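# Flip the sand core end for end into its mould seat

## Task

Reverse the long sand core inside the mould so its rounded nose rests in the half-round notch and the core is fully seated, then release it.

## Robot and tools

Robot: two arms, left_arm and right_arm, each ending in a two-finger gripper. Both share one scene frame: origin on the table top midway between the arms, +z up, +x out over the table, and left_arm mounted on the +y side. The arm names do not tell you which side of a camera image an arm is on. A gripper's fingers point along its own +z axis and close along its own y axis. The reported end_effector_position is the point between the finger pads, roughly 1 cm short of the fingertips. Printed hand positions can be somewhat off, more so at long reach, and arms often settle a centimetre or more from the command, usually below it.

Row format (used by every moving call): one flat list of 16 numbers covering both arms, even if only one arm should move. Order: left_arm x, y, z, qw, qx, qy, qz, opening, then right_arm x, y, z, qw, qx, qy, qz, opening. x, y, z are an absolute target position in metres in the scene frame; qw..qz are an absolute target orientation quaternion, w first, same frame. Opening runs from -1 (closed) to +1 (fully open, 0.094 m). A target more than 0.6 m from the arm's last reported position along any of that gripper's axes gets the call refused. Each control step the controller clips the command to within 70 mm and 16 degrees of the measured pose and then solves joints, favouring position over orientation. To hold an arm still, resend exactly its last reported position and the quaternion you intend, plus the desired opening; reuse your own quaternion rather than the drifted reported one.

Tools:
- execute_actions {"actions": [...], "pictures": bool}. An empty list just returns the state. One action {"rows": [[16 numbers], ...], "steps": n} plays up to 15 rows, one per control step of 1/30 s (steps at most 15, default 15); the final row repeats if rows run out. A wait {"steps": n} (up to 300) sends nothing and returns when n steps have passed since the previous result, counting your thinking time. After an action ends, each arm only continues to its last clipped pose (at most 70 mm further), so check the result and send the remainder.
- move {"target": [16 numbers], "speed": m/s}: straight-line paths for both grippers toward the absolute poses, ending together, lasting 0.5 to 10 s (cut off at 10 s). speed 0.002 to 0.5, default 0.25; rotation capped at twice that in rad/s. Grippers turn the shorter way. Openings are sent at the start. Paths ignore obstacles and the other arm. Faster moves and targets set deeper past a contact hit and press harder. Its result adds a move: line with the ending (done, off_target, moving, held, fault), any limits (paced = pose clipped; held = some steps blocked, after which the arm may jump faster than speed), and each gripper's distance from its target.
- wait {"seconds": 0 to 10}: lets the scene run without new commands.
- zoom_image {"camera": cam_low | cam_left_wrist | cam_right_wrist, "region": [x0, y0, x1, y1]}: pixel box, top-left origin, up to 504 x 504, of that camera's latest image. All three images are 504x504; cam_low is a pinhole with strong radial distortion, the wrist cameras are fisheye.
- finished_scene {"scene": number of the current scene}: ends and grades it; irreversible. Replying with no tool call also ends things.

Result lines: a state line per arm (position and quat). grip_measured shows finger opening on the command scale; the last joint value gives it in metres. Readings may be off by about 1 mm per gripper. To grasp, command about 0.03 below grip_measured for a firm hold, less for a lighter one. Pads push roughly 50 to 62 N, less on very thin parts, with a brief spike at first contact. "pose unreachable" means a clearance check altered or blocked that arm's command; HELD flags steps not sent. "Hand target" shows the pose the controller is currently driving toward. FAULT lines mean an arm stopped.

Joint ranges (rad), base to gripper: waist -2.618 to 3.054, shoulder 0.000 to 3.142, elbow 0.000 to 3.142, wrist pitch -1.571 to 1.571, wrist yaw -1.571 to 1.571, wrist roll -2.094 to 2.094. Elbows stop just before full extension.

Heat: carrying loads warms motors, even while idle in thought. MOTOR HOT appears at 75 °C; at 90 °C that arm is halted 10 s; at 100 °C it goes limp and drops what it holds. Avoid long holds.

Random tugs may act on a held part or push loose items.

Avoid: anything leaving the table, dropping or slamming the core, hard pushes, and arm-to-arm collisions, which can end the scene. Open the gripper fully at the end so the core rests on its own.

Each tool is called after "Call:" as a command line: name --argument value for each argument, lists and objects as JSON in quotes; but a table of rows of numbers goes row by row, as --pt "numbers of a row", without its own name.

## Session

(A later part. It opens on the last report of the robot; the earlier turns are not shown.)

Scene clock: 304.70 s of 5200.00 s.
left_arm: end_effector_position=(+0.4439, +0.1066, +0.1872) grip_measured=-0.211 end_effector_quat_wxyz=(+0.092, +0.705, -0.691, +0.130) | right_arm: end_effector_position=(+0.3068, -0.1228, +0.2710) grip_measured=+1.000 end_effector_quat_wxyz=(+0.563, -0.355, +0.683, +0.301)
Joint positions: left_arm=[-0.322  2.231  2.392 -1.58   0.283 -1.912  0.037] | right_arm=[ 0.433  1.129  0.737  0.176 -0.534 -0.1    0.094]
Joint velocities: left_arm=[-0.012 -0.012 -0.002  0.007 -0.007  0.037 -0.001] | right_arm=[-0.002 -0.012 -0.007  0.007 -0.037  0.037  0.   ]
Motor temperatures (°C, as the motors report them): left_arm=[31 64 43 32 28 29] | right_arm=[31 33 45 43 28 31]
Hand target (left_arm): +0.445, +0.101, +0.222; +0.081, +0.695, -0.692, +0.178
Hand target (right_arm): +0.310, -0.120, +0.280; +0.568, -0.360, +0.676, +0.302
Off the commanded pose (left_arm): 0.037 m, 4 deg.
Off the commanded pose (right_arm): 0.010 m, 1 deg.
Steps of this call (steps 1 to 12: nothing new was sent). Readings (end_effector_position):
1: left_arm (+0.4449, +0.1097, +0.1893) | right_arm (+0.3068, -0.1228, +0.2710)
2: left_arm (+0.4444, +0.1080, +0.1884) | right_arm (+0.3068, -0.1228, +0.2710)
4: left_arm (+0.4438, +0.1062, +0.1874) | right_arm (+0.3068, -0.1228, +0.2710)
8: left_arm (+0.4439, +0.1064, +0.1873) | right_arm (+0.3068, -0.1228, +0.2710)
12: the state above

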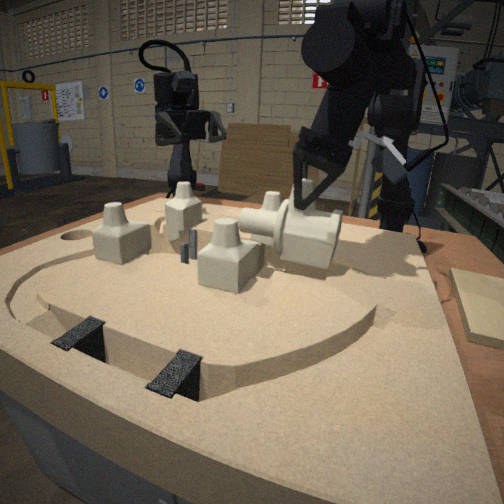

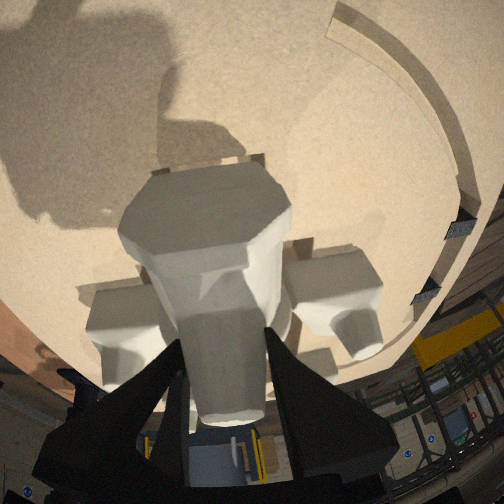

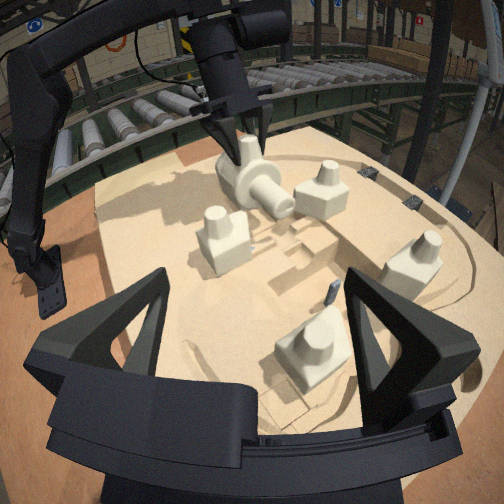

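Call:
execute_actions --actions '[{"rows": [[0.446,0.100,0.222,-0.082,-0.696,0.691,-0.177,-0.255, 0.31,-0.12,0.28,0.568,-0.360,0.676,0.302,1.0],[0.446,0.099,0.221,-0.082,-0.697,0.690,-0.176,-0.255, 0.31,-0.12,0.28,0.568,-0.360,0.676,0.302,1.0],[0.447,0.098,0.220,-0.083,-0.698,0.689,-0.175,-0.255, 0.31,-0.12,0.28,0.568,-0.360,0.676,0.302,1.0],[0.447,0.097,0.219,-0.083,-0.699,0.688,-0.174,-0.255, 0.31,-0.12,0.28,0.568,-0.360,0.676,0.302,1.0],[0.447,0.097,0.218,-0.083,-0.700,0.688,-0.173,-0.255, 0.31,-0.12,0.28,0.568,-0.360,0.676,0.302,1.0],[0.447,0.097,0.217,-0.084,-0.701,0.687,-0.172,-0.255, 0.31,-0.12,0.28,0.568,-0.360,0.676,0.302,1.0],[0.447,0.097,0.216,-0.084,-0.702,0.686,-0.171,-0.255, 0.31,-0.12,0.28,0.568,-0.360,0.676,0.302,1.0],[0.447,0.097,0.215,-0.084,-0.703,0.685,-0.170,-0.255, 0.31,-0.12,0.28,0.568,-0.360,0.676,0.302,1.0],[0.447,0.097,0.214,-0.085,-0.704,0.685,-0.169,-0.255, 0.31,-0.12,0.28,0.568,-0.360,0.676,0.302,1.0],[0.447,0.097,0.213,-0.085,-0.704,0.684,-0.168,-0.255, 0.31,-0.12,0.28,0.568,-0.360,0.676,0.302,1.0],[0.447,0.097,0.212,-0.085,-0.705,0.684,-0.167,-0.255, 0.31,-0.12,0.28,0.568,-0.360,0.676,0.302,1.0]], "steps": 15}]' --pictures false

Call:
execute_actions --actions '[{"steps": 8}]'

Call:
zoom_image --camera "cam_left_wrist" --region '[100, 130, 330, 300]'

Call:
zoom_image --camera "cam_right_wrist" --region '[190, 130, 350, 290]'

Scene clock: 318.57 s of 5200.00 s.
left_arm: end_effector_position=(+0.4442, +0.1074, +0.1870) grip_measured=-0.211 end_effector_quat_wxyz=(+0.092, +0.714, -0.682, +0.128) | right_arm: end_effector_position=(+0.3068, -0.1228, +0.2710) grip_measured=+1.000 end_effector_quat_wxyz=(+0.563, -0.355, +0.683, +0.301)
Joint positions: left_arm=[-0.322  2.231  2.392 -1.58   0.278 -1.939  0.037] | right_arm=[ 0.433  1.129  0.737  0.176 -0.534 -0.1    0.094]
Joint velocities: left_arm=[-0.002 -0.012  0.012 -0.037 -0.081 -0.037  0.   ] | right_arm=[-0.007  0.007  0.007  0.007 -0.051 -0.037  0.   ]
Motor temperatures (°C, as the motors report them): left_arm=[31 68 45 32 28 29] | right_arm=[31 33 45 43 28 31]
Hand target (left_arm): +0.446, +0.098, +0.212; +0.085, +0.704, -0.685, +0.167
Hand target (right_arm): +0.310, -0.120, +0.280; +0.568, -0.360, +0.676, +0.302
Off the commanded pose (left_arm): 0.027 m, 5 deg.
Off the commanded pose (right_arm): 0.010 m, 1 deg.
Steps of this call (steps 1 to 90: nothing new was sent; then 10.37 s passed at rest; steps 91 to 105: all 15 steps of this action). Readings (end_effector_position):
91: left_arm (+0.4440, +0.1067, +0.1872) | right_arm (+0.3068, -0.1228, +0.2710)
92: left_arm (+0.4440, +0.1067, +0.1872) | right_arm (+0.3068, -0.1228, +0.2710)
94: left_arm (+0.4440, +0.1067, +0.1872) | right_arm (+0.3068, -0.1228, +0.2710)
98: left_arm (+0.4441, +0.1069, +0.1871) | right_arm (+0.3068, -0.1228, +0.2710)
105: the state above

Scene clock: 318.83 s of 5200.00 s.
left_arm: end_effector_position=(+0.4443, +0.1075, +0.1869) grip_measured=-0.211 end_effector_quat_wxyz=(+0.092, +0.715, -0.681, +0.128) | right_arm: end_effector_position=(+0.3068, -0.1228, +0.2710) grip_measured=+1.000 end_effector_quat_wxyz=(+0.563, -0.355, +0.683, +0.301)
Joint positions: left_arm=[-0.322  2.231  2.392 -1.58   0.278 -1.942  0.037] | right_arm=[ 0.433  1.129  0.737  0.176 -0.534 -0.1    0.094]
Joint velocities: left_arm=[-0.017 -0.002 -0.002 -0.037  0.081 -0.022 -0.   ] | right_arm=[-0.002  0.002 -0.027 -0.066  0.007 -0.051  0.   ]
Motor temperatures (°C, as the motors report them): left_arm=[31 68 45 32 28 29] | right_arm=[31 33 45 43 28 31]
Hand target (left_arm): +0.446, +0.098, +0.212; +0.085, +0.704, -0.685, +0.167
Hand target (right_arm): +0.310, -0.120, +0.280; +0.568, -0.360, +0.676, +0.302
Off the commanded pose (left_arm): 0.027 m, 5 deg.
Off the commanded pose (right_arm): 0.010 m, 1 deg.
Steps of this call (steps 1 to 8: nothing new was sent). Readings (end_effector_position):
1: left_arm (+0.4443, +0.1075, +0.1869) | right_arm (+0.3068, -0.1228, +0.2710)
2: left_arm (+0.4443, +0.1075, +0.1869) | right_arm (+0.3068, -0.1228, +0.2710)
4: left_arm (+0.4443, +0.1075, +0.1869) | right_arm (+0.3068, -0.1228, +0.2710)
8: the state above

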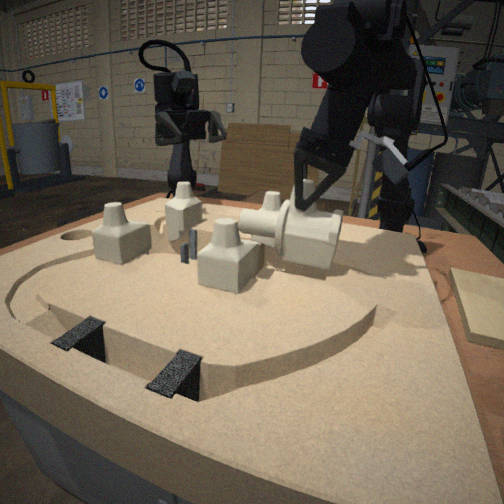

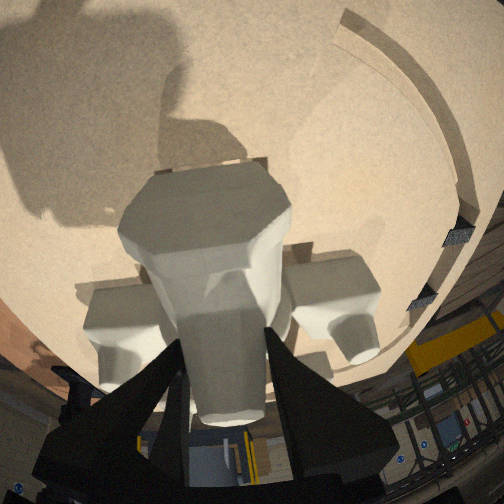

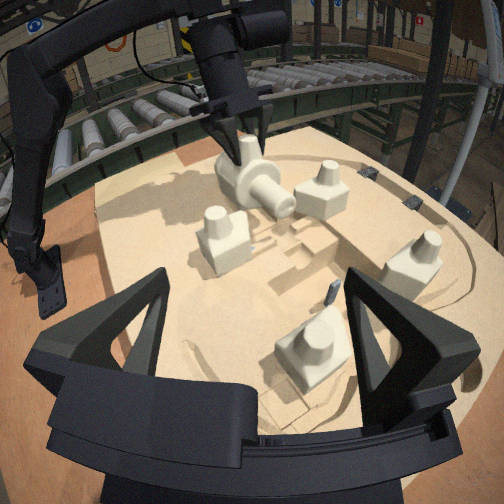

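Region (100, 130, 330, 300) of cam_left_wrist's 504x504 image, scaled by 2.191, with more detail than that image has; it fills the top 373 rows of this view, and the rest is white.

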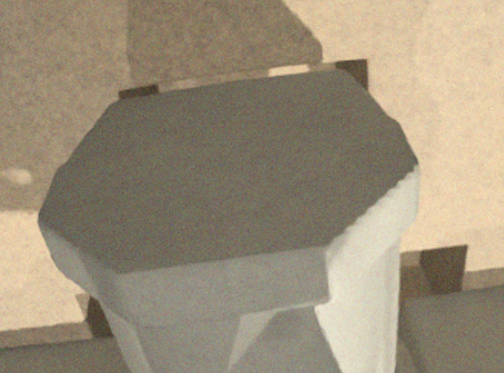

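Region (190, 130, 350, 290) of cam_right_wrist's 504x504 image, scaled by 3.150, with more detail than that image has.

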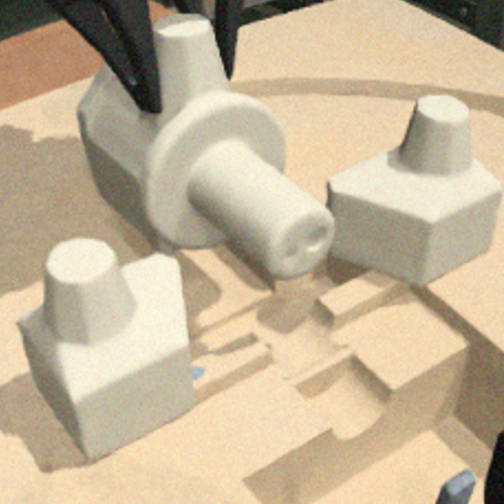

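Call:
execute_actions --actions '[{"rows": [[0.448,0.096,0.212,-0.085,-0.705,0.684,-0.167,-0.255, 0.31,-0.12,0.28,0.568,-0.360,0.676,0.302,1.0],[0.449,0.095,0.212,-0.085,-0.705,0.684,-0.167,-0.255, 0.31,-0.12,0.28,0.568,-0.360,0.676,0.302,1.0],[0.450,0.094,0.211,-0.085,-0.705,0.684,-0.166,-0.255, 0.31,-0.12,0.28,0.568,-0.360,0.676,0.302,1.0],[0.451,0.093,0.211,-0.085,-0.705,0.684,-0.166,-0.255, 0.31,-0.12,0.28,0.568,-0.360,0.676,0.302,1.0],[0.451,0.092,0.210,-0.085,-0.705,0.684,-0.165,-0.255, 0.31,-0.12,0.28,0.568,-0.360,0.676,0.302,1.0],[0.451,0.092,0.209,-0.085,-0.705,0.684,-0.165,-0.255, 0.31,-0.12,0.28,0.568,-0.360,0.676,0.302,1.0],[0.451,0.092,0.208,-0.085,-0.705,0.684,-0.164,-0.255, 0.31,-0.12,0.28,0.568,-0.360,0.676,0.302,1.0],[0.451,0.092,0.207,-0.085,-0.705,0.684,-0.164,-0.255, 0.31,-0.12,0.28,0.568,-0.360,0.676,0.302,1.0],[0.451,0.092,0.206,-0.085,-0.705,0.684,-0.163,-0.255, 0.31,-0.12,0.28,0.568,-0.360,0.676,0.302,1.0],[0.451,0.092,0.205,-0.085,-0.705,0.684,-0.163,-0.255, 0.31,-0.12,0.28,0.568,-0.360,0.676,0.302,1.0]], "steps": 15}]' --pictures false

Call:
execute_actions --actions '[{"steps": 8}]'

Call:
zoom_image --camera "cam_left_wrist" --region '[100, 130, 330, 300]'

Call:
zoom_image --camera "cam_right_wrist" --region '[190, 130, 350, 290]'

Scene clock: 328.47 s of 5200.00 s.
left_arm: end_effector_position=(+0.4477, +0.1006, +0.1748) grip_measured=-0.211 end_effector_quat_wxyz=(+0.095, +0.715, -0.683, +0.118) | right_arm: end_effector_position=(+0.3068, -0.1228, +0.2710) grip_measured=+1.000 end_effector_quat_wxyz=(+0.563, -0.355, +0.683, +0.301)
Joint positions: left_arm=[-0.336  2.272  2.415 -1.58   0.273 -1.949  0.037] | right_arm=[ 0.433  1.129  0.737  0.176 -0.534 -0.1    0.094]
Joint velocities: left_arm=[-0.027 -0.007  0.012  0.037 -0.037  0.081 -0.   ] | right_arm=[-0.002  0.002  0.002 -0.037 -0.037  0.066  0.   ]
Motor temperatures (°C, as the motors report them): left_arm=[31 69 45 32 28 29] | right_arm=[31 33 45 44 28 31]
Hand target (left_arm): +0.450, +0.093, +0.205; +0.085, +0.705, -0.685, +0.163
Hand target (right_arm): +0.310, -0.120, +0.280; +0.568, -0.360, +0.676, +0.302
Off the commanded pose (left_arm): 0.032 m, 5 deg.
Off the commanded pose (right_arm): 0.010 m, 1 deg.
Steps of this call (steps 1 to 90: nothing new was sent; then 6.13 s passed at rest; steps 91 to 105: all 15 steps of this action). Readings (end_effector_position):
91: left_arm (+0.4443, +0.1076, +0.1866) | right_arm (+0.3068, -0.1228, +0.2710)
92: left_arm (+0.4445, +0.1074, +0.1860) | right_arm (+0.3068, -0.1228, +0.2710)
94: left_arm (+0.4464, +0.1060, +0.1844) | right_arm (+0.3068, -0.1228, +0.2710)
98: left_arm (+0.4480, +0.1023, +0.1778) | right_arm (+0.3068, -0.1228, +0.2710)
105: the state above

Scene clock: 328.73 s of 5200.00 s.
left_arm: end_effector_position=(+0.4477, +0.1008, +0.1748) grip_measured=-0.211 end_effector_quat_wxyz=(+0.094, +0.715, -0.683, +0.117) | right_arm: end_effector_position=(+0.3068, -0.1228, +0.2710) grip_measured=+1.000 end_effector_quat_wxyz=(+0.563, -0.355, +0.683, +0.301)
Joint positions: left_arm=[-0.336  2.272  2.415 -1.58   0.272 -1.95   0.037] | right_arm=[ 0.433  1.129  0.737  0.176 -0.534 -0.1    0.094]
Joint velocities: left_arm=[-0.012 -0.002  0.007 -0.081 -0.007 -0.037  0.001] | right_arm=[-0.012  0.002 -0.017 -0.066  0.022 -0.022  0.   ]
Motor temperatures (°C, as the motors report them): left_arm=[31 69 45 32 28 29] | right_arm=[31 33 45 44 28 31]
Hand target (left_arm): +0.450, +0.093, +0.205; +0.085, +0.705, -0.685, +0.163
Hand target (right_arm): +0.310, -0.120, +0.280; +0.568, -0.360, +0.676, +0.302
Off the commanded pose (left_arm): 0.032 m, 5 deg.
Off the commanded pose (right_arm): 0.010 m, 1 deg.
Steps of this call (steps 1 to 8: nothing new was sent). Readings (end_effector_position):
1: left_arm (+0.4477, +0.1007, +0.1748) | right_arm (+0.3068, -0.1228, +0.2710)
2: left_arm (+0.4477, +0.1008, +0.1748) | right_arm (+0.3068, -0.1228, +0.2710)
4: left_arm (+0.4477, +0.1008, +0.1748) | right_arm (+0.3068, -0.1228, +0.2710)
8: the state above

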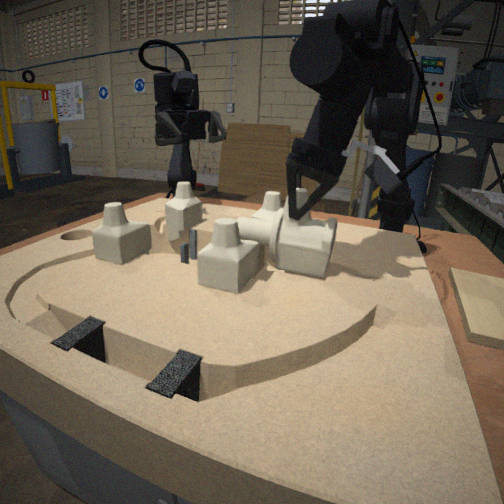

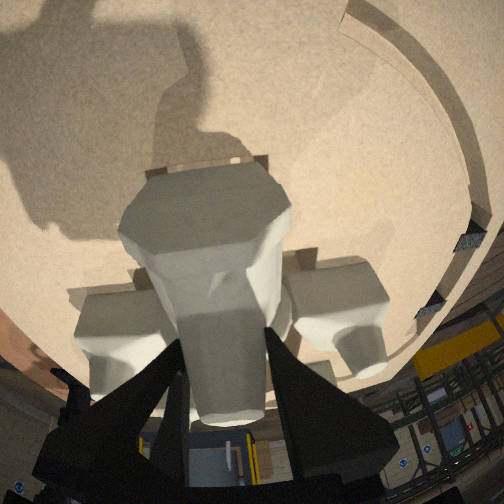

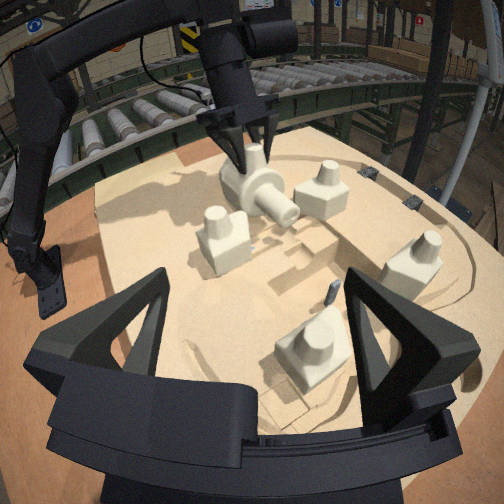

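Region (100, 130, 330, 300) of cam_left_wrist's 504x504 image, scaled by 2.191, with more detail than that image has; it fills the top 373 rows of this view, and the rest is white.

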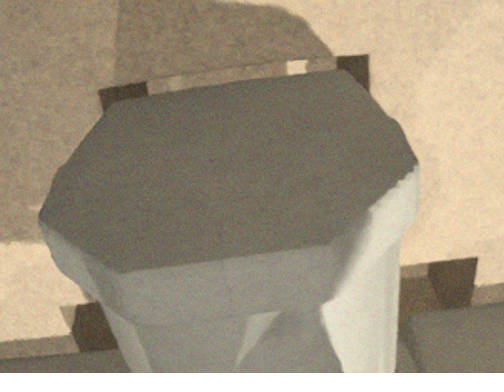

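Region (190, 130, 350, 290) of cam_right_wrist's 504x504 image, scaled by 3.150, with more detail than that image has.

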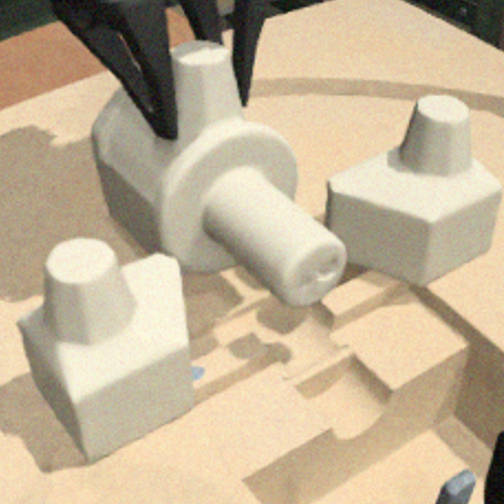

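Call:
execute_actions --actions '[{"rows": [[0.451,0.094,0.204,-0.084,-0.705,0.684,-0.164,-0.255, 0.31,-0.12,0.28,0.568,-0.360,0.676,0.302,1.0],[0.451,0.094,0.203,-0.084,-0.705,0.684,-0.164,-0.255, 0.31,-0.12,0.28,0.568,-0.360,0.676,0.302,1.0],[0.451,0.094,0.202,-0.084,-0.705,0.684,-0.164,-0.255, 0.31,-0.12,0.28,0.568,-0.360,0.676,0.302,1.0],[0.451,0.094,0.2005,-0.084,-0.705,0.684,-0.164,-0.255, 0.31,-0.12,0.28,0.568,-0.360,0.676,0.302,1.0],[0.451,0.094,0.199,-0.084,-0.705,0.684,-0.164,-0.255, 0.31,-0.12,0.28,0.568,-0.360,0.676,0.302,1.0],[0.451,0.094,0.1975,-0.084,-0.705,0.684,-0.164,-0.255, 0.31,-0.12,0.28,0.568,-0.360,0.676,0.302,1.0],[0.451,0.094,0.196,-0.084,-0.705,0.684,-0.164,-0.255, 0.31,-0.12,0.28,0.568,-0.360,0.676,0.302,1.0],[0.451,0.094,0.1945,-0.084,-0.705,0.684,-0.164,-0.255, 0.31,-0.12,0.28,0.568,-0.360,0.676,0.302,1.0],[0.451,0.094,0.193,-0.084,-0.705,0.684,-0.164,-0.255, 0.31,-0.12,0.28,0.568,-0.360,0.676,0.302,1.0],[0.451,0.094,0.1915,-0.084,-0.705,0.684,-0.164,-0.255, 0.31,-0.12,0.28,0.568,-0.360,0.676,0.302,1.0],[0.451,0.094,0.190,-0.084,-0.705,0.684,-0.164,-0.255, 0.31,-0.12,0.28,0.568,-0.360,0.676,0.302,1.0],[0.451,0.094,0.1885,-0.084,-0.705,0.684,-0.164,-0.255, 0.31,-0.12,0.28,0.568,-0.360,0.676,0.302,1.0],[0.451,0.094,0.187,-0.084,-0.705,0.684,-0.164,-0.255, 0.31,-0.12,0.28,0.568,-0.360,0.676,0.302,1.0],[0.451,0.094,0.186,-0.084,-0.705,0.684,-0.164,-0.255, 0.31,-0.12,0.28,0.568,-0.360,0.676,0.302,1.0],[0.451,0.094,0.185,-0.084,-0.705,0.684,-0.164,-0.255, 0.31,-0.12,0.28,0.568,-0.360,0.676,0.302,1.0]], "steps": 15}]' --pictures false

Call:
execute_actions --actions '[{"steps": 8}]'

Call:
zoom_image --camera "cam_left_wrist" --region '[100, 130, 330, 300]'

Call:
zoom_image --camera "cam_right_wrist" --region '[190, 130, 350, 290]'

Scene clock: 340.83 s of 5200.00 s.
left_arm: end_effector_position=(+0.4474, +0.1013, +0.1521) grip_measured=-0.211 end_effector_quat_wxyz=(+0.096, +0.716, -0.683, +0.112) | right_arm: end_effector_position=(+0.3068, -0.1228, +0.2710) grip_measured=+1.000 end_effector_quat_wxyz=(+0.563, -0.355, +0.683, +0.301)
Joint positions: left_arm=[-0.336  2.237  2.262 -1.474  0.27  -1.949  0.037] | right_arm=[ 0.433  1.129  0.737  0.176 -0.534 -0.1    0.094]
Joint velocities: left_arm=[ 0.002 -0.105 -0.281  0.183  0.037  0.022  0.001] | right_arm=[-0.002  0.012 -0.017 -0.051  0.066  0.051  0.   ]
Motor temperatures (°C, as the motors report them): left_arm=[31 72 44 32 29 29] | right_arm=[31 33 45 44 28 31]
Hand target (left_arm): +0.450, +0.095, +0.185; +0.085, +0.705, -0.686, +0.162
Hand target (right_arm): +0.310, -0.120, +0.280; +0.568, -0.360, +0.676, +0.302
Off the commanded pose (left_arm): 0.034 m, 6 deg.
Off the commanded pose (right_arm): 0.010 m, 1 deg.
Steps of this call (steps 1 to 90: nothing new was sent; then 8.60 s passed at rest; steps 91 to 105: all 15 steps of this action). Readings (end_effector_position):
91: left_arm (+0.4477, +0.1008, +0.1747) | right_arm (+0.3068, -0.1228, +0.2710)
92: left_arm (+0.4476, +0.1009, +0.1740) | right_arm (+0.3068, -0.1228, +0.2710)
94: left_arm (+0.4473, +0.1010, +0.1720) | right_arm (+0.3068, -0.1228, +0.2710)
98: left_arm (+0.4464, +0.1015, +0.1632) | right_arm (+0.3068, -0.1228, +0.2710)
105: the state above

Scene clock: 341.10 s of 5200.00 s.
left_arm: end_effector_position=(+0.4476, +0.1012, +0.1501) grip_measured=-0.211 end_effector_quat_wxyz=(+0.095, +0.716, -0.683, +0.113) | right_arm: end_effector_position=(+0.3068, -0.1228, +0.2710) grip_measured=+1.000 end_effector_quat_wxyz=(+0.563, -0.355, +0.683, +0.301)
Joint positions: left_arm=[-0.336  2.232  2.246 -1.459  0.27  -1.95   0.037] | right_arm=[ 0.433  1.129  0.737  0.176 -0.534 -0.1    0.094]
Joint velocities: left_arm=[-0.012 -0.002 -0.002  0.022 -0.007 -0.081  0.001] | right_arm=[-0.007  0.007 -0.002 -0.007  0.007 -0.007  0.   ]
Motor temperatures (°C, as the motors report them): left_arm=[31 72 44 32 29 29] | right_arm=[31 33 45 44 28 31]
Hand target (left_arm): +0.450, +0.095, +0.185; +0.085, +0.705, -0.685, +0.162
Hand target (right_arm): +0.310, -0.120, +0.280; +0.568, -0.360, +0.676, +0.302
Off the commanded pose (left_arm): 0.036 m, 6 deg.
Off the commanded pose (right_arm): 0.010 m, 1 deg.
Steps of this call (steps 1 to 8: nothing new was sent). Readings (end_effector_position):
1: left_arm (+0.4473, +0.1013, +0.1513) | right_arm (+0.3068, -0.1228, +0.2710)
2: left_arm (+0.4475, +0.1013, +0.1508) | right_arm (+0.3068, -0.1228, +0.2710)
4: left_arm (+0.4476, +0.1012, +0.1503) | right_arm (+0.3068, -0.1228, +0.2710)
8: the state above

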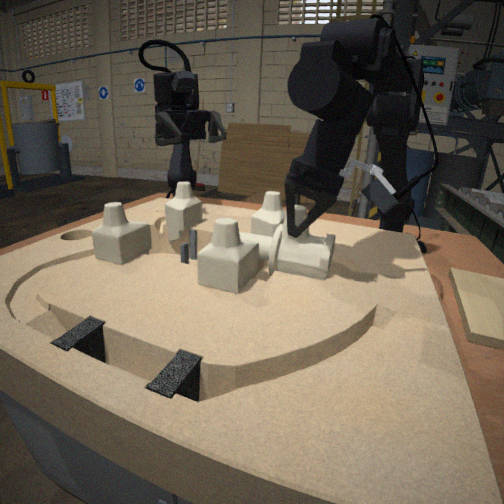

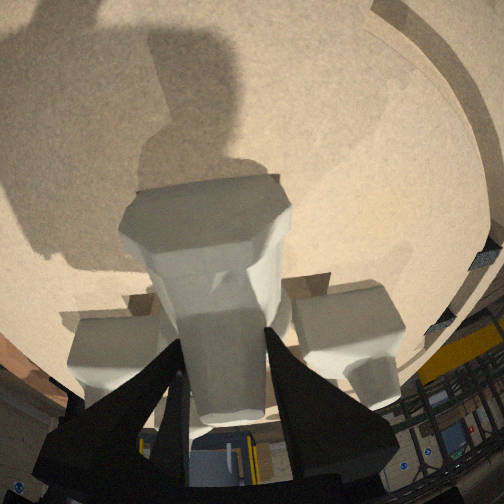

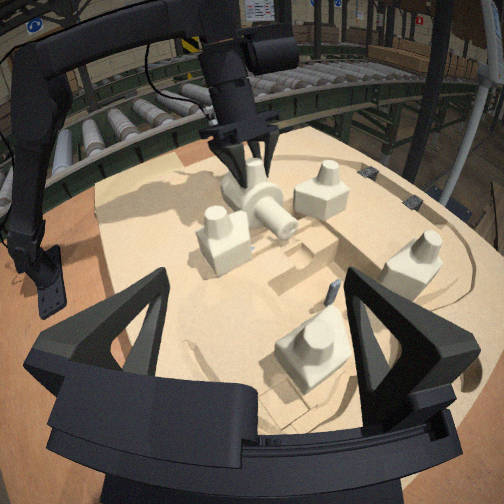

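Region (100, 130, 330, 300) of cam_left_wrist's 504x504 image, scaled by 2.191, with more detail than that image has; it fills the top 373 rows of this view, and the rest is white.

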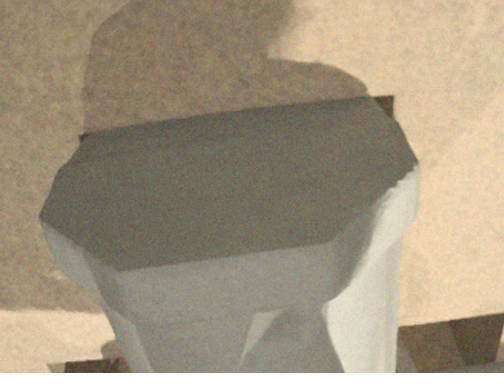

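Region (190, 130, 350, 290) of cam_right_wrist's 504x504 image, scaled by 3.150, with more detail than that image has.

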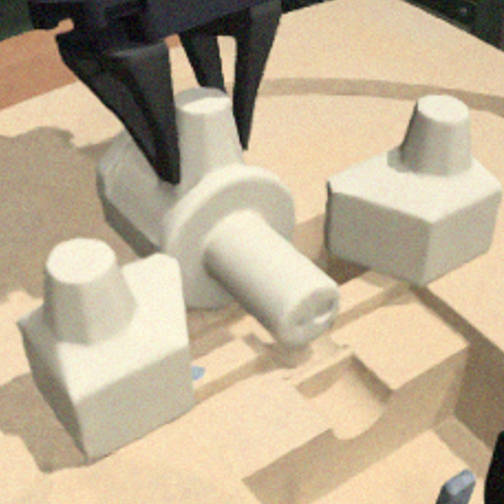

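Call:
execute_actions --actions '[{"rows": [[0.451,0.094,0.184,-0.082,-0.705,0.684,-0.166,-0.255, 0.31,-0.12,0.28,0.568,-0.360,0.676,0.302,1.0],[0.451,0.094,0.183,-0.080,-0.705,0.684,-0.168,-0.255, 0.31,-0.12,0.28,0.568,-0.360,0.676,0.302,1.0],[0.451,0.094,0.182,-0.078,-0.705,0.684,-0.170,-0.255, 0.31,-0.12,0.28,0.568,-0.360,0.676,0.302,1.0],[0.451,0.094,0.181,-0.077,-0.705,0.684,-0.171,-0.255, 0.31,-0.12,0.28,0.568,-0.360,0.676,0.302,1.0],[0.451,0.094,0.180,-0.077,-0.705,0.684,-0.171,-0.255, 0.31,-0.12,0.28,0.568,-0.360,0.676,0.302,1.0],[0.451,0.094,0.179,-0.077,-0.705,0.684,-0.171,-0.255, 0.31,-0.12,0.28,0.568,-0.360,0.676,0.302,1.0],[0.451,0.094,0.178,-0.077,-0.705,0.684,-0.171,-0.255, 0.31,-0.12,0.28,0.568,-0.360,0.676,0.302,1.0],[0.451,0.094,0.177,-0.077,-0.705,0.684,-0.171,-0.255, 0.31,-0.12,0.28,0.568,-0.360,0.676,0.302,1.0],[0.451,0.094,0.176,-0.077,-0.705,0.684,-0.171,-0.255, 0.31,-0.12,0.28,0.568,-0.360,0.676,0.302,1.0],[0.451,0.094,0.175,-0.077,-0.705,0.684,-0.171,-0.255, 0.31,-0.12,0.28,0.568,-0.360,0.676,0.302,1.0],[0.451,0.094,0.174,-0.077,-0.705,0.684,-0.171,-0.255, 0.31,-0.12,0.28,0.568,-0.360,0.676,0.302,1.0],[0.451,0.094,0.173,-0.077,-0.705,0.684,-0.171,-0.255, 0.31,-0.12,0.28,0.568,-0.360,0.676,0.302,1.0],[0.451,0.094,0.172,-0.077,-0.705,0.684,-0.171,-0.255, 0.31,-0.12,0.28,0.568,-0.360,0.676,0.302,1.0],[0.451,0.094,0.171,-0.077,-0.705,0.684,-0.171,-0.255, 0.31,-0.12,0.28,0.568,-0.360,0.676,0.302,1.0],[0.451,0.094,0.170,-0.077,-0.705,0.684,-0.171,-0.255, 0.31,-0.12,0.28,0.568,-0.360,0.676,0.302,1.0]], "steps": 15}]' --pictures false

Call:
execute_actions --actions '[{"steps": 8}]'

Call:
zoom_image --camera "cam_right_wrist" --region '[190, 130, 350, 290]'

Scene clock: 349.93 s of 5200.00 s.
left_arm: end_effector_position=(+0.4465, +0.1009, +0.1403) grip_measured=-0.211 end_effector_quat_wxyz=(+0.091, +0.713, -0.683, +0.126) | right_arm: end_effector_position=(+0.3068, -0.1228, +0.2710) grip_measured=+1.000 end_effector_quat_wxyz=(+0.563, -0.355, +0.683, +0.301)
Joint positions: left_arm=[-0.336  2.177  2.111 -1.353  0.273 -1.95   0.037] | right_arm=[ 0.433  1.129  0.737  0.176 -0.534 -0.1    0.094]
Joint velocities: left_arm=[-0.022 -0.037 -0.178  0.212 -0.051 -0.037  0.001] | right_arm=[-0.007 -0.002  0.012 -0.125 -0.022 -0.051  0.   ]
Motor temperatures (°C, as the motors report them): left_arm=[31 75 44 32 29 29] | right_arm=[31 33 45 44 28 31]
Hand target (left_arm): +0.450, +0.095, +0.169; +0.078, +0.704, -0.685, +0.170
Hand target (right_arm): +0.310, -0.120, +0.280; +0.568, -0.360, +0.676, +0.302
Off the commanded pose (left_arm): 0.031 m, 6 deg.
Off the commanded pose (right_arm): 0.010 m, 1 deg.
MOTOR HOT: a motor of the left arm reached 75 °C. Now the hottest motor of the left arm, joint 2 (shoulder), reports 75 °C. The controller's stop level is 90 °C. To cool a motor, set the load down, stop pushing, or move to a pose that needs little force.
Steps of this call (steps 1 to 90: nothing new was sent; then 5.33 s passed at rest; steps 91 to 105: all 15 steps of this action). Readings (end_effector_position):
91: left_arm (+0.4475, +0.1012, +0.1498) | right_arm (+0.3068, -0.1228, +0.2710)
92: left_arm (+0.4472, +0.1014, +0.1493) | right_arm (+0.3068, -0.1228, +0.2710)
94: left_arm (+0.4467, +0.1015, +0.1484) | right_arm (+0.3068, -0.1228, +0.2710)
98: left_arm (+0.4461, +0.1016, +0.1473) | right_arm (+0.3068, -0.1228, +0.2710)
105: the state above

Scene clock: 350.20 s of 5200.00 s.
left_arm: end_effector_position=(+0.4470, +0.1004, +0.1372) grip_measured=-0.211 end_effector_quat_wxyz=(+0.091, +0.713, -0.684, +0.126) | right_arm: end_effector_position=(+0.3068, -0.1228, +0.2710) grip_measured=+1.000 end_effector_quat_wxyz=(+0.563, -0.355, +0.683, +0.301)
Joint positions: left_arm=[-0.336  2.177  2.098 -1.339  0.273 -1.95   0.037] | right_arm=[ 0.433  1.129  0.737  0.176 -0.534 -0.1    0.094]
Joint velocities: left_arm=[-0.007  0.017 -0.017  0.007 -0.081 -0.022 -0.   ] | right_arm=[ 0.007  0.017 -0.007  0.007  0.022 -0.037  0.   ]
Motor temperatures (°C, as the motors report them): left_arm=[31 75 44 32 29 29] | right_arm=[31 33 45 44 28 31]
Hand target (left_arm): +0.450, +0.095, +0.170; +0.078, +0.704, -0.685, +0.170
Hand target (right_arm): +0.310, -0.120, +0.280; +0.568, -0.360, +0.676, +0.302
Off the commanded pose (left_arm): 0.034 m, 5 deg.
Off the commanded pose (right_arm): 0.010 m, 1 deg.
MOTOR HOT: still on. Now the hottest motor of the left arm, joint 2 (shoulder), reports 75 °C; the controller's stop level is 90 °C.
Steps of this call (steps 1 to 8: nothing new was sent). Readings (end_effector_position):
1: left_arm (+0.4467, +0.1007, +0.1393) | right_arm (+0.3068, -0.1228, +0.2710)
2: left_arm (+0.4468, +0.1005, +0.1384) | right_arm (+0.3068, -0.1228, +0.2710)
4: left_arm (+0.4470, +0.1004, +0.1374) | right_arm (+0.3068, -0.1228, +0.2710)
8: the state above

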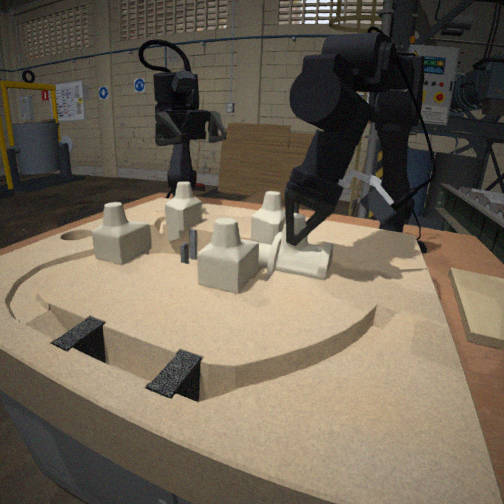

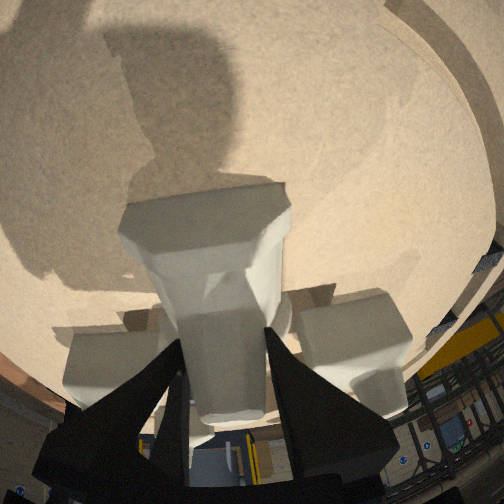

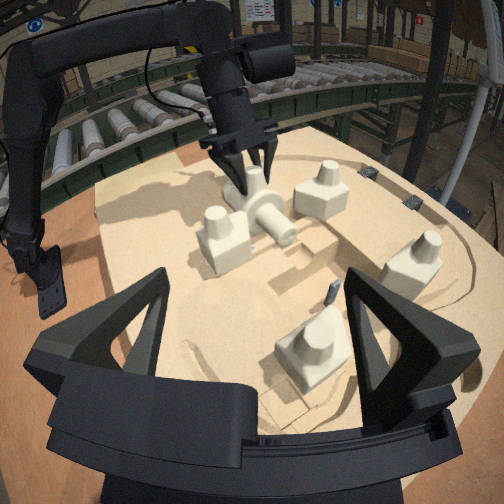

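Region (190, 130, 350, 290) of cam_right_wrist's 504x504 image, scaled by 3.150, with more detail than that image has.

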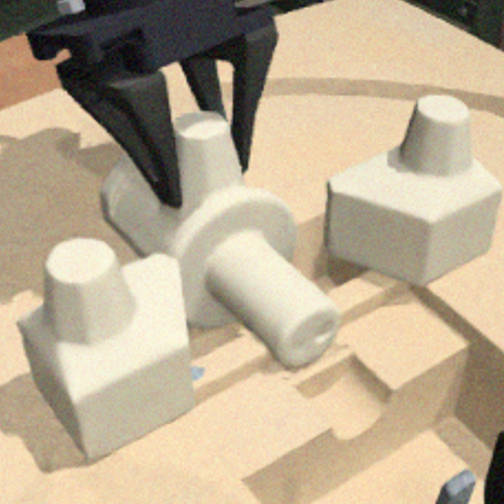

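Call:
execute_actions --actions '[{"rows": [[0.450,0.095,0.169,-0.078,-0.704,0.685,-0.168,-0.255, 0.31,-0.12,0.28,0.568,-0.360,0.676,0.302,1.0],[0.450,0.095,0.168,-0.079,-0.705,0.685,-0.167,-0.255, 0.31,-0.12,0.28,0.568,-0.360,0.676,0.302,1.0],[0.450,0.095,0.167,-0.079,-0.705,0.685,-0.166,-0.255, 0.31,-0.12,0.28,0.568,-0.360,0.676,0.302,1.0],[0.450,0.096,0.166,-0.080,-0.705,0.685,-0.164,-0.255, 0.31,-0.12,0.28,0.568,-0.360,0.676,0.302,1.0],[0.450,0.096,0.164,-0.080,-0.706,0.685,-0.162,-0.255, 0.31,-0.12,0.28,0.568,-0.360,0.676,0.302,1.0],[0.449,0.096,0.162,-0.081,-0.706,0.685,-0.159,-0.255, 0.31,-0.12,0.28,0.568,-0.360,0.676,0.302,1.0],[0.449,0.097,0.160,-0.082,-0.707,0.685,-0.156,-0.255, 0.31,-0.12,0.28,0.568,-0.360,0.676,0.302,1.0],[0.449,0.097,0.157,-0.083,-0.708,0.685,-0.152,-0.255, 0.31,-0.12,0.28,0.568,-0.360,0.676,0.302,1.0],[0.449,0.098,0.154,-0.084,-0.709,0.684,-0.148,-0.255, 0.31,-0.12,0.28,0.568,-0.360,0.676,0.302,1.0],[0.448,0.098,0.151,-0.085,-0.710,0.684,-0.144,-0.255, 0.31,-0.12,0.28,0.568,-0.360,0.676,0.302,1.0],[0.448,0.099,0.148,-0.087,-0.710,0.684,-0.140,-0.255, 0.31,-0.12,0.28,0.568,-0.360,0.676,0.302,1.0],[0.448,0.099,0.145,-0.088,-0.711,0.684,-0.136,-0.255, 0.31,-0.12,0.28,0.568,-0.360,0.676,0.302,1.0],[0.447,0.100,0.142,-0.089,-0.712,0.684,-0.132,-0.255, 0.31,-0.12,0.28,0.568,-0.360,0.676,0.302,1.0],[0.447,0.100,0.140,-0.090,-0.712,0.684,-0.130,-0.255, 0.31,-0.12,0.28,0.568,-0.360,0.676,0.302,1.0],[0.447,0.100,0.138,-0.090,-0.713,0.684,-0.128,-0.255, 0.31,-0.12,0.28,0.568,-0.360,0.676,0.302,1.0]], "steps": 15}]' --pictures false

Call:
execute_actions --actions '[{"steps": 8}]'

Call:
zoom_image --camera "cam_right_wrist" --region '[190, 130, 350, 290]'

Call:
zoom_image --camera "cam_low" --region '[190, 170, 370, 310]'

Scene clock: 357.93 s of 5200.00 s.
left_arm: end_effector_position=(+0.4472, +0.1001, +0.1344) grip_measured=-0.211 end_effector_quat_wxyz=(+0.093, +0.713, -0.684, +0.124) | right_arm: end_effector_position=(+0.3068, -0.1228, +0.2710) grip_measured=+1.000 end_effector_quat_wxyz=(+0.563, -0.355, +0.683, +0.301)
Joint positions: left_arm=[-0.336  2.182  2.096 -1.337  0.275 -1.95   0.037] | right_arm=[ 0.433  1.129  0.737  0.176 -0.534 -0.1    0.094]
Joint velocities: left_arm=[ 0.012 -0.007  0.007  0.022 -0.007  0.037 -0.001] | right_arm=[ 0.002  0.012 -0.022  0.007 -0.022 -0.007  0.   ]
Motor temperatures (°C, as the motors report them): left_arm=[31 76 43 32 28 29] | right_arm=[31 33 45 44 28 31]
Hand target (left_arm): +0.447, +0.100, +0.138; +0.090, +0.713, -0.684, +0.128
Hand target (right_arm): +0.310, -0.120, +0.280; +0.568, -0.360, +0.676, +0.302
Off the commanded pose (left_arm): 0.004 m, 1 deg.
Off the commanded pose (right_arm): 0.010 m, 1 deg.
MOTOR HOT: still on. Now the hottest motor of the left arm, joint 2 (shoulder), reports 76 °C; the controller's stop level is 90 °C.
Steps of this call (steps 1 to 90: nothing new was sent; then 4.23 s passed at rest; steps 91 to 105: all 15 steps of this action). Readings (end_effector_position):
91: left_arm (+0.4470, +0.1004, +0.1372) | right_arm (+0.3068, -0.1228, +0.2710)
92: left_arm (+0.4470, +0.1004, +0.1372) | right_arm (+0.3068, -0.1228, +0.2710)
94: left_arm (+0.4470, +0.1004, +0.1372) | right_arm (+0.3068, -0.1228, +0.2710)
98: left_arm (+0.4470, +0.1004, +0.1372) | right_arm (+0.3068, -0.1228, +0.2710)
105: the state above

Scene clock: 358.20 s of 5200.00 s.
left_arm: end_effector_position=(+0.4472, +0.1001, +0.1344) grip_measured=-0.211 end_effector_quat_wxyz=(+0.093, +0.713, -0.684, +0.124) | right_arm: end_effector_position=(+0.3068, -0.1228, +0.2710) grip_measured=+1.000 end_effector_quat_wxyz=(+0.563, -0.355, +0.683, +0.301)
Joint positions: left_arm=[-0.336  2.182  2.096 -1.337  0.275 -1.95   0.037] | right_arm=[ 0.433  1.129  0.737  0.176 -0.534 -0.1    0.094]
Joint velocities: left_arm=[ 0.007 -0.012 -0.002  0.051 -0.022  0.007 -0.   ] | right_arm=[-0.017 -0.002  0.007 -0.051 -0.081 -0.037  0.   ]
Motor temperatures (°C, as the motors report them): left_arm=[31 76 43 32 28 29] | right_arm=[31 33 45 44 28 31]
Hand target (left_arm): +0.447, +0.100, +0.138; +0.090, +0.713, -0.684, +0.128
Hand target (right_arm): +0.310, -0.120, +0.280; +0.568, -0.360, +0.676, +0.302
Off the commanded pose (left_arm): 0.004 m, 1 deg.
Off the commanded pose (right_arm): 0.010 m, 1 deg.
MOTOR HOT: still on. Now the hottest motor of the left arm, joint 2 (shoulder), reports 76 °C; the controller's stop level is 90 °C.
Steps of this call (steps 1 to 8: nothing new was sent). Readings (end_effector_position):
1: left_arm (+0.4472, +0.1001, +0.1344) | right_arm (+0.3068, -0.1228, +0.2710)
2: left_arm (+0.4472, +0.1001, +0.1344) | right_arm (+0.3068, -0.1228, +0.2710)
4: left_arm (+0.4472, +0.1001, +0.1344) | right_arm (+0.3068, -0.1228, +0.2710)
8: the state above

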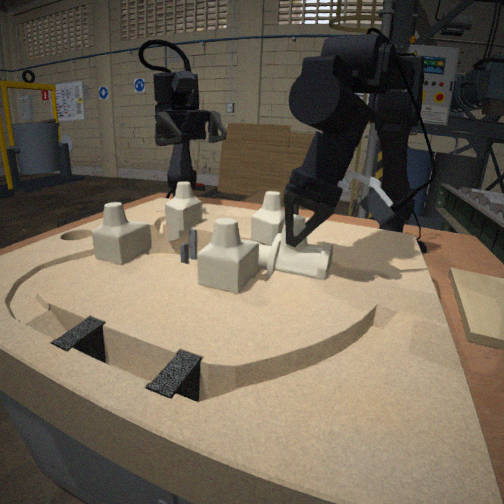

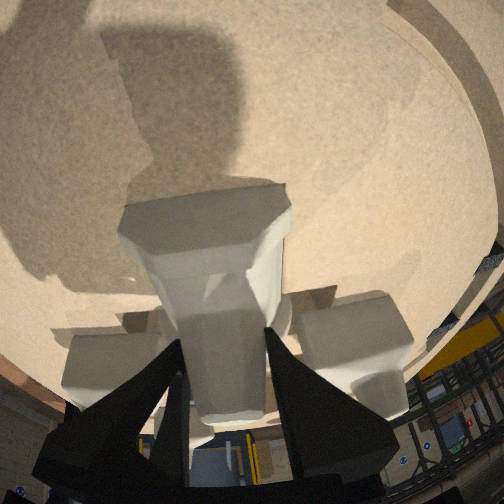

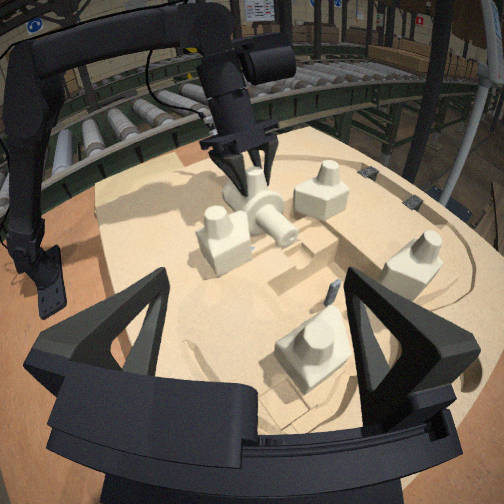

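Region (190, 130, 350, 290) of cam_right_wrist's 504x504 image, scaled by 3.150, with more detail than that image has.

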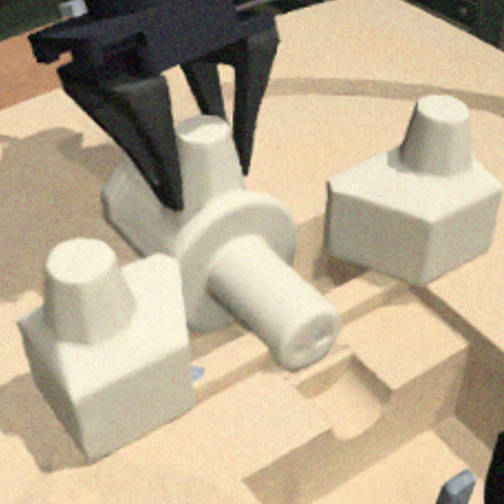

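Region (190, 170, 370, 310) of cam_low's 504x504 image, scaled by 2.800, with more detail than that image has.

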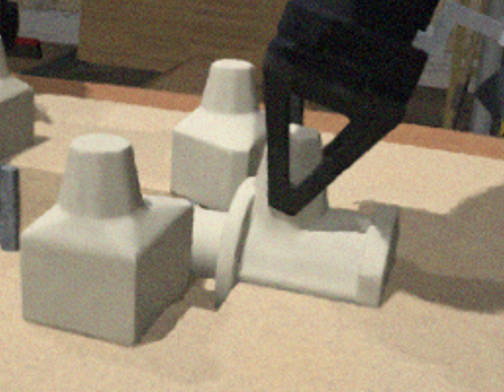

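Call:
execute_actions --actions '[{"rows": [[0.447,0.100,0.139,-0.090,-0.713,0.684,-0.128,-0.225, 0.31,-0.12,0.28,0.568,-0.360,0.676,0.302,1.0],[0.447,0.100,0.140,-0.090,-0.713,0.684,-0.128,-0.21, 0.31,-0.12,0.28,0.568,-0.360,0.676,0.302,1.0],[0.447,0.100,0.141,-0.090,-0.713,0.684,-0.128,-0.195, 0.31,-0.12,0.28,0.568,-0.360,0.676,0.302,1.0],[0.447,0.100,0.142,-0.090,-0.713,0.684,-0.128,-0.18, 0.31,-0.12,0.28,0.568,-0.360,0.676,0.302,1.0],[0.447,0.100,0.142,-0.090,-0.713,0.684,-0.128,-0.16, 0.31,-0.12,0.28,0.568,-0.360,0.676,0.302,1.0],[0.447,0.100,0.142,-0.090,-0.713,0.684,-0.128,-0.13, 0.31,-0.12,0.28,0.568,-0.360,0.676,0.302,1.0],[0.447,0.100,0.142,-0.090,-0.713,0.684,-0.128,-0.10, 0.31,-0.12,0.28,0.568,-0.360,0.676,0.302,1.0],[0.447,0.100,0.142,-0.090,-0.713,0.684,-0.128,-0.06, 0.31,-0.12,0.28,0.568,-0.360,0.676,0.302,1.0],[0.447,0.100,0.142,-0.090,-0.713,0.684,-0.128,-0.02, 0.31,-0.12,0.28,0.568,-0.360,0.676,0.302,1.0],[0.447,0.100,0.142,-0.090,-0.713,0.684,-0.128,0.03, 0.31,-0.12,0.28,0.568,-0.360,0.676,0.302,1.0],[0.447,0.100,0.142,-0.090,-0.713,0.684,-0.128,0.08, 0.31,-0.12,0.28,0.568,-0.360,0.676,0.302,1.0],[0.447,0.100,0.142,-0.090,-0.713,0.684,-0.128,0.12, 0.31,-0.12,0.28,0.568,-0.360,0.676,0.302,1.0]], "steps": 13}]' --pictures false

Call:
move --target '[0.444, 0.118, 0.20, -0.088, -0.710, 0.682, -0.145, 0.12, 0.31, -0.12, 0.28, 0.568, -0.360, 0.676, 0.302, 1.0]' --speed 0.12

Call:
zoom_image --camera "cam_right_wrist" --region '[190, 130, 350, 290]'

Call:
zoom_image --camera "cam_low" --region '[190, 170, 370, 310]'

Scene clock: 366.47 s of 5200.00 s.
left_arm: end_effector_position=(+0.4472, +0.1001, +0.1344) grip_measured=+0.113 end_effector_quat_wxyz=(+0.093, +0.713, -0.684, +0.124) | right_arm: end_effector_position=(+0.3068, -0.1228, +0.2710) grip_measured=+1.000 end_effector_quat_wxyz=(+0.563, -0.355, +0.683, +0.301)
Joint positions: left_arm=[-0.336  2.182  2.096 -1.337  0.275 -1.95   0.052] | right_arm=[ 0.433  1.129  0.737  0.176 -0.534 -0.1    0.094]
Joint velocities: left_arm=[-0.007  0.007 -0.012  0.022 -0.037 -0.051  0.008] | right_arm=[ 0.012 -0.012 -0.007  0.11   0.022 -0.022  0.   ]
Motor temperatures (°C, as the motors report them): left_arm=[31 73 43 32 28 29] | right_arm=[31 33 45 44 28 31]
Hand target (left_arm): +0.447, +0.100, +0.142; +0.090, +0.713, -0.684, +0.128
Hand target (right_arm): +0.310, -0.120, +0.280; +0.568, -0.360, +0.676, +0.302
Off the commanded pose (left_arm): 0.008 m, 1 deg.
Off the commanded pose (right_arm): 0.010 m, 1 deg.
MOTOR HOT: still on. Now the hottest motor of the left arm, joint 2 (shoulder), reports 73 °C; the controller's stop level is 90 °C.
Steps of this call (steps 1 to 90: nothing new was sent; then 4.83 s passed at rest; steps 91 to 103: all 13 steps of this action). Readings (end_effector_position):
91: left_arm (+0.4472, +0.1001, +0.1344) | right_arm (+0.3068, -0.1228, +0.2710)
92: left_arm (+0.4472, +0.1001, +0.1344) | right_arm (+0.3068, -0.1228, +0.2710)
94: left_arm (+0.4472, +0.1001, +0.1344) | right_arm (+0.3068, -0.1228, +0.2710)
98: left_arm (+0.4472, +0.1001, +0.1344) | right_arm (+0.3068, -0.1228, +0.2710)
103: the state above

Scene clock: 367.90 s of 5200.00 s.
left_arm: end_effector_position=(+0.4441, +0.1156, +0.1944) grip_measured=+0.118 end_effector_quat_wxyz=(+0.086, +0.711, -0.683, +0.143) | right_arm: end_effector_position=(+0.3068, -0.1228, +0.2710) grip_measured=+1.000 end_effector_quat_wxyz=(+0.563, -0.355, +0.683, +0.301)
Joint positions: left_arm=[-0.301  2.182  2.336 -1.547  0.286 -1.918  0.053] | right_arm=[ 0.433  1.129  0.737  0.176 -0.534 -0.1    0.094]
Joint velocities: left_arm=[-0.002  0.007 -0.012 -0.022 -0.051 -0.007  0.   ] | right_arm=[-0.007 -0.002 -0.002 -0.037 -0.022  0.022  0.   ]
Motor temperatures (°C, as the motors report them): left_arm=[31 72 43 32 28 29] | right_arm=[31 33 45 44 28 31]
Hand target (left_arm): +0.444, +0.118, +0.200; +0.088, +0.711, -0.683, +0.146
Hand target (right_arm): +0.310, -0.120, +0.280; +0.568, -0.360, +0.676, +0.302
Off the commanded pose (left_arm): 0.006 m, 0 deg.
Off the commanded pose (right_arm): 0.010 m, 1 deg.
MOTOR HOT: cleared. Now the hottest motor of the left arm, joint 2 (shoulder), reports 72 °C.
move: done

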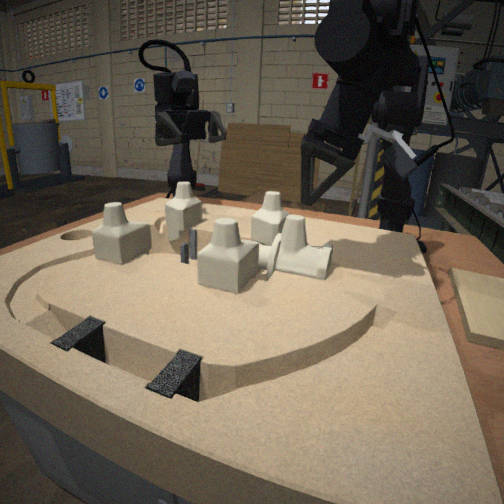

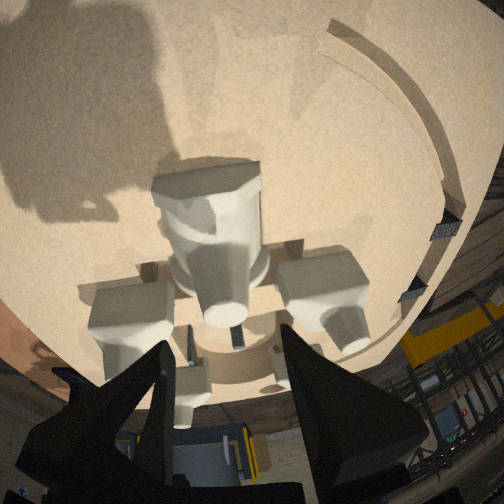

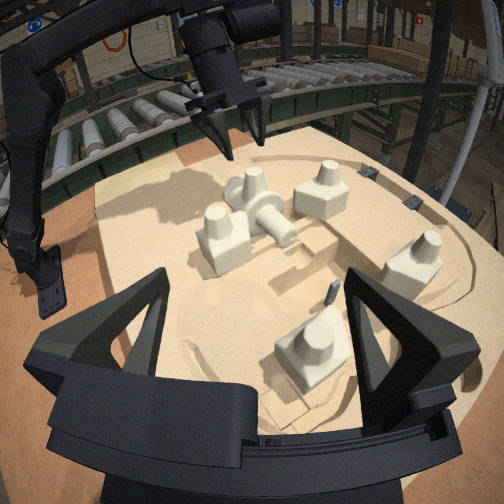

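Region (190, 130, 350, 290) of cam_right_wrist's 504x504 image, scaled by 3.150, with more detail than that image has.

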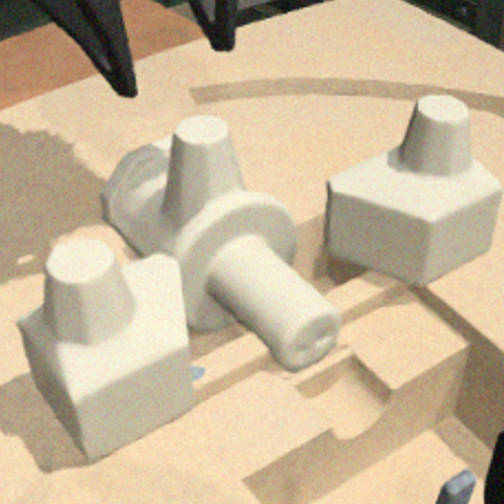

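Region (190, 170, 370, 310) of cam_low's 504x504 image, scaled by 2.800, with more detail than that image has.

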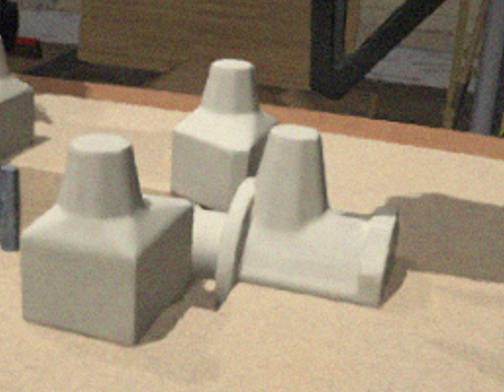

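Call:
finished_scene --scene 2

The scene is finished: the task was done.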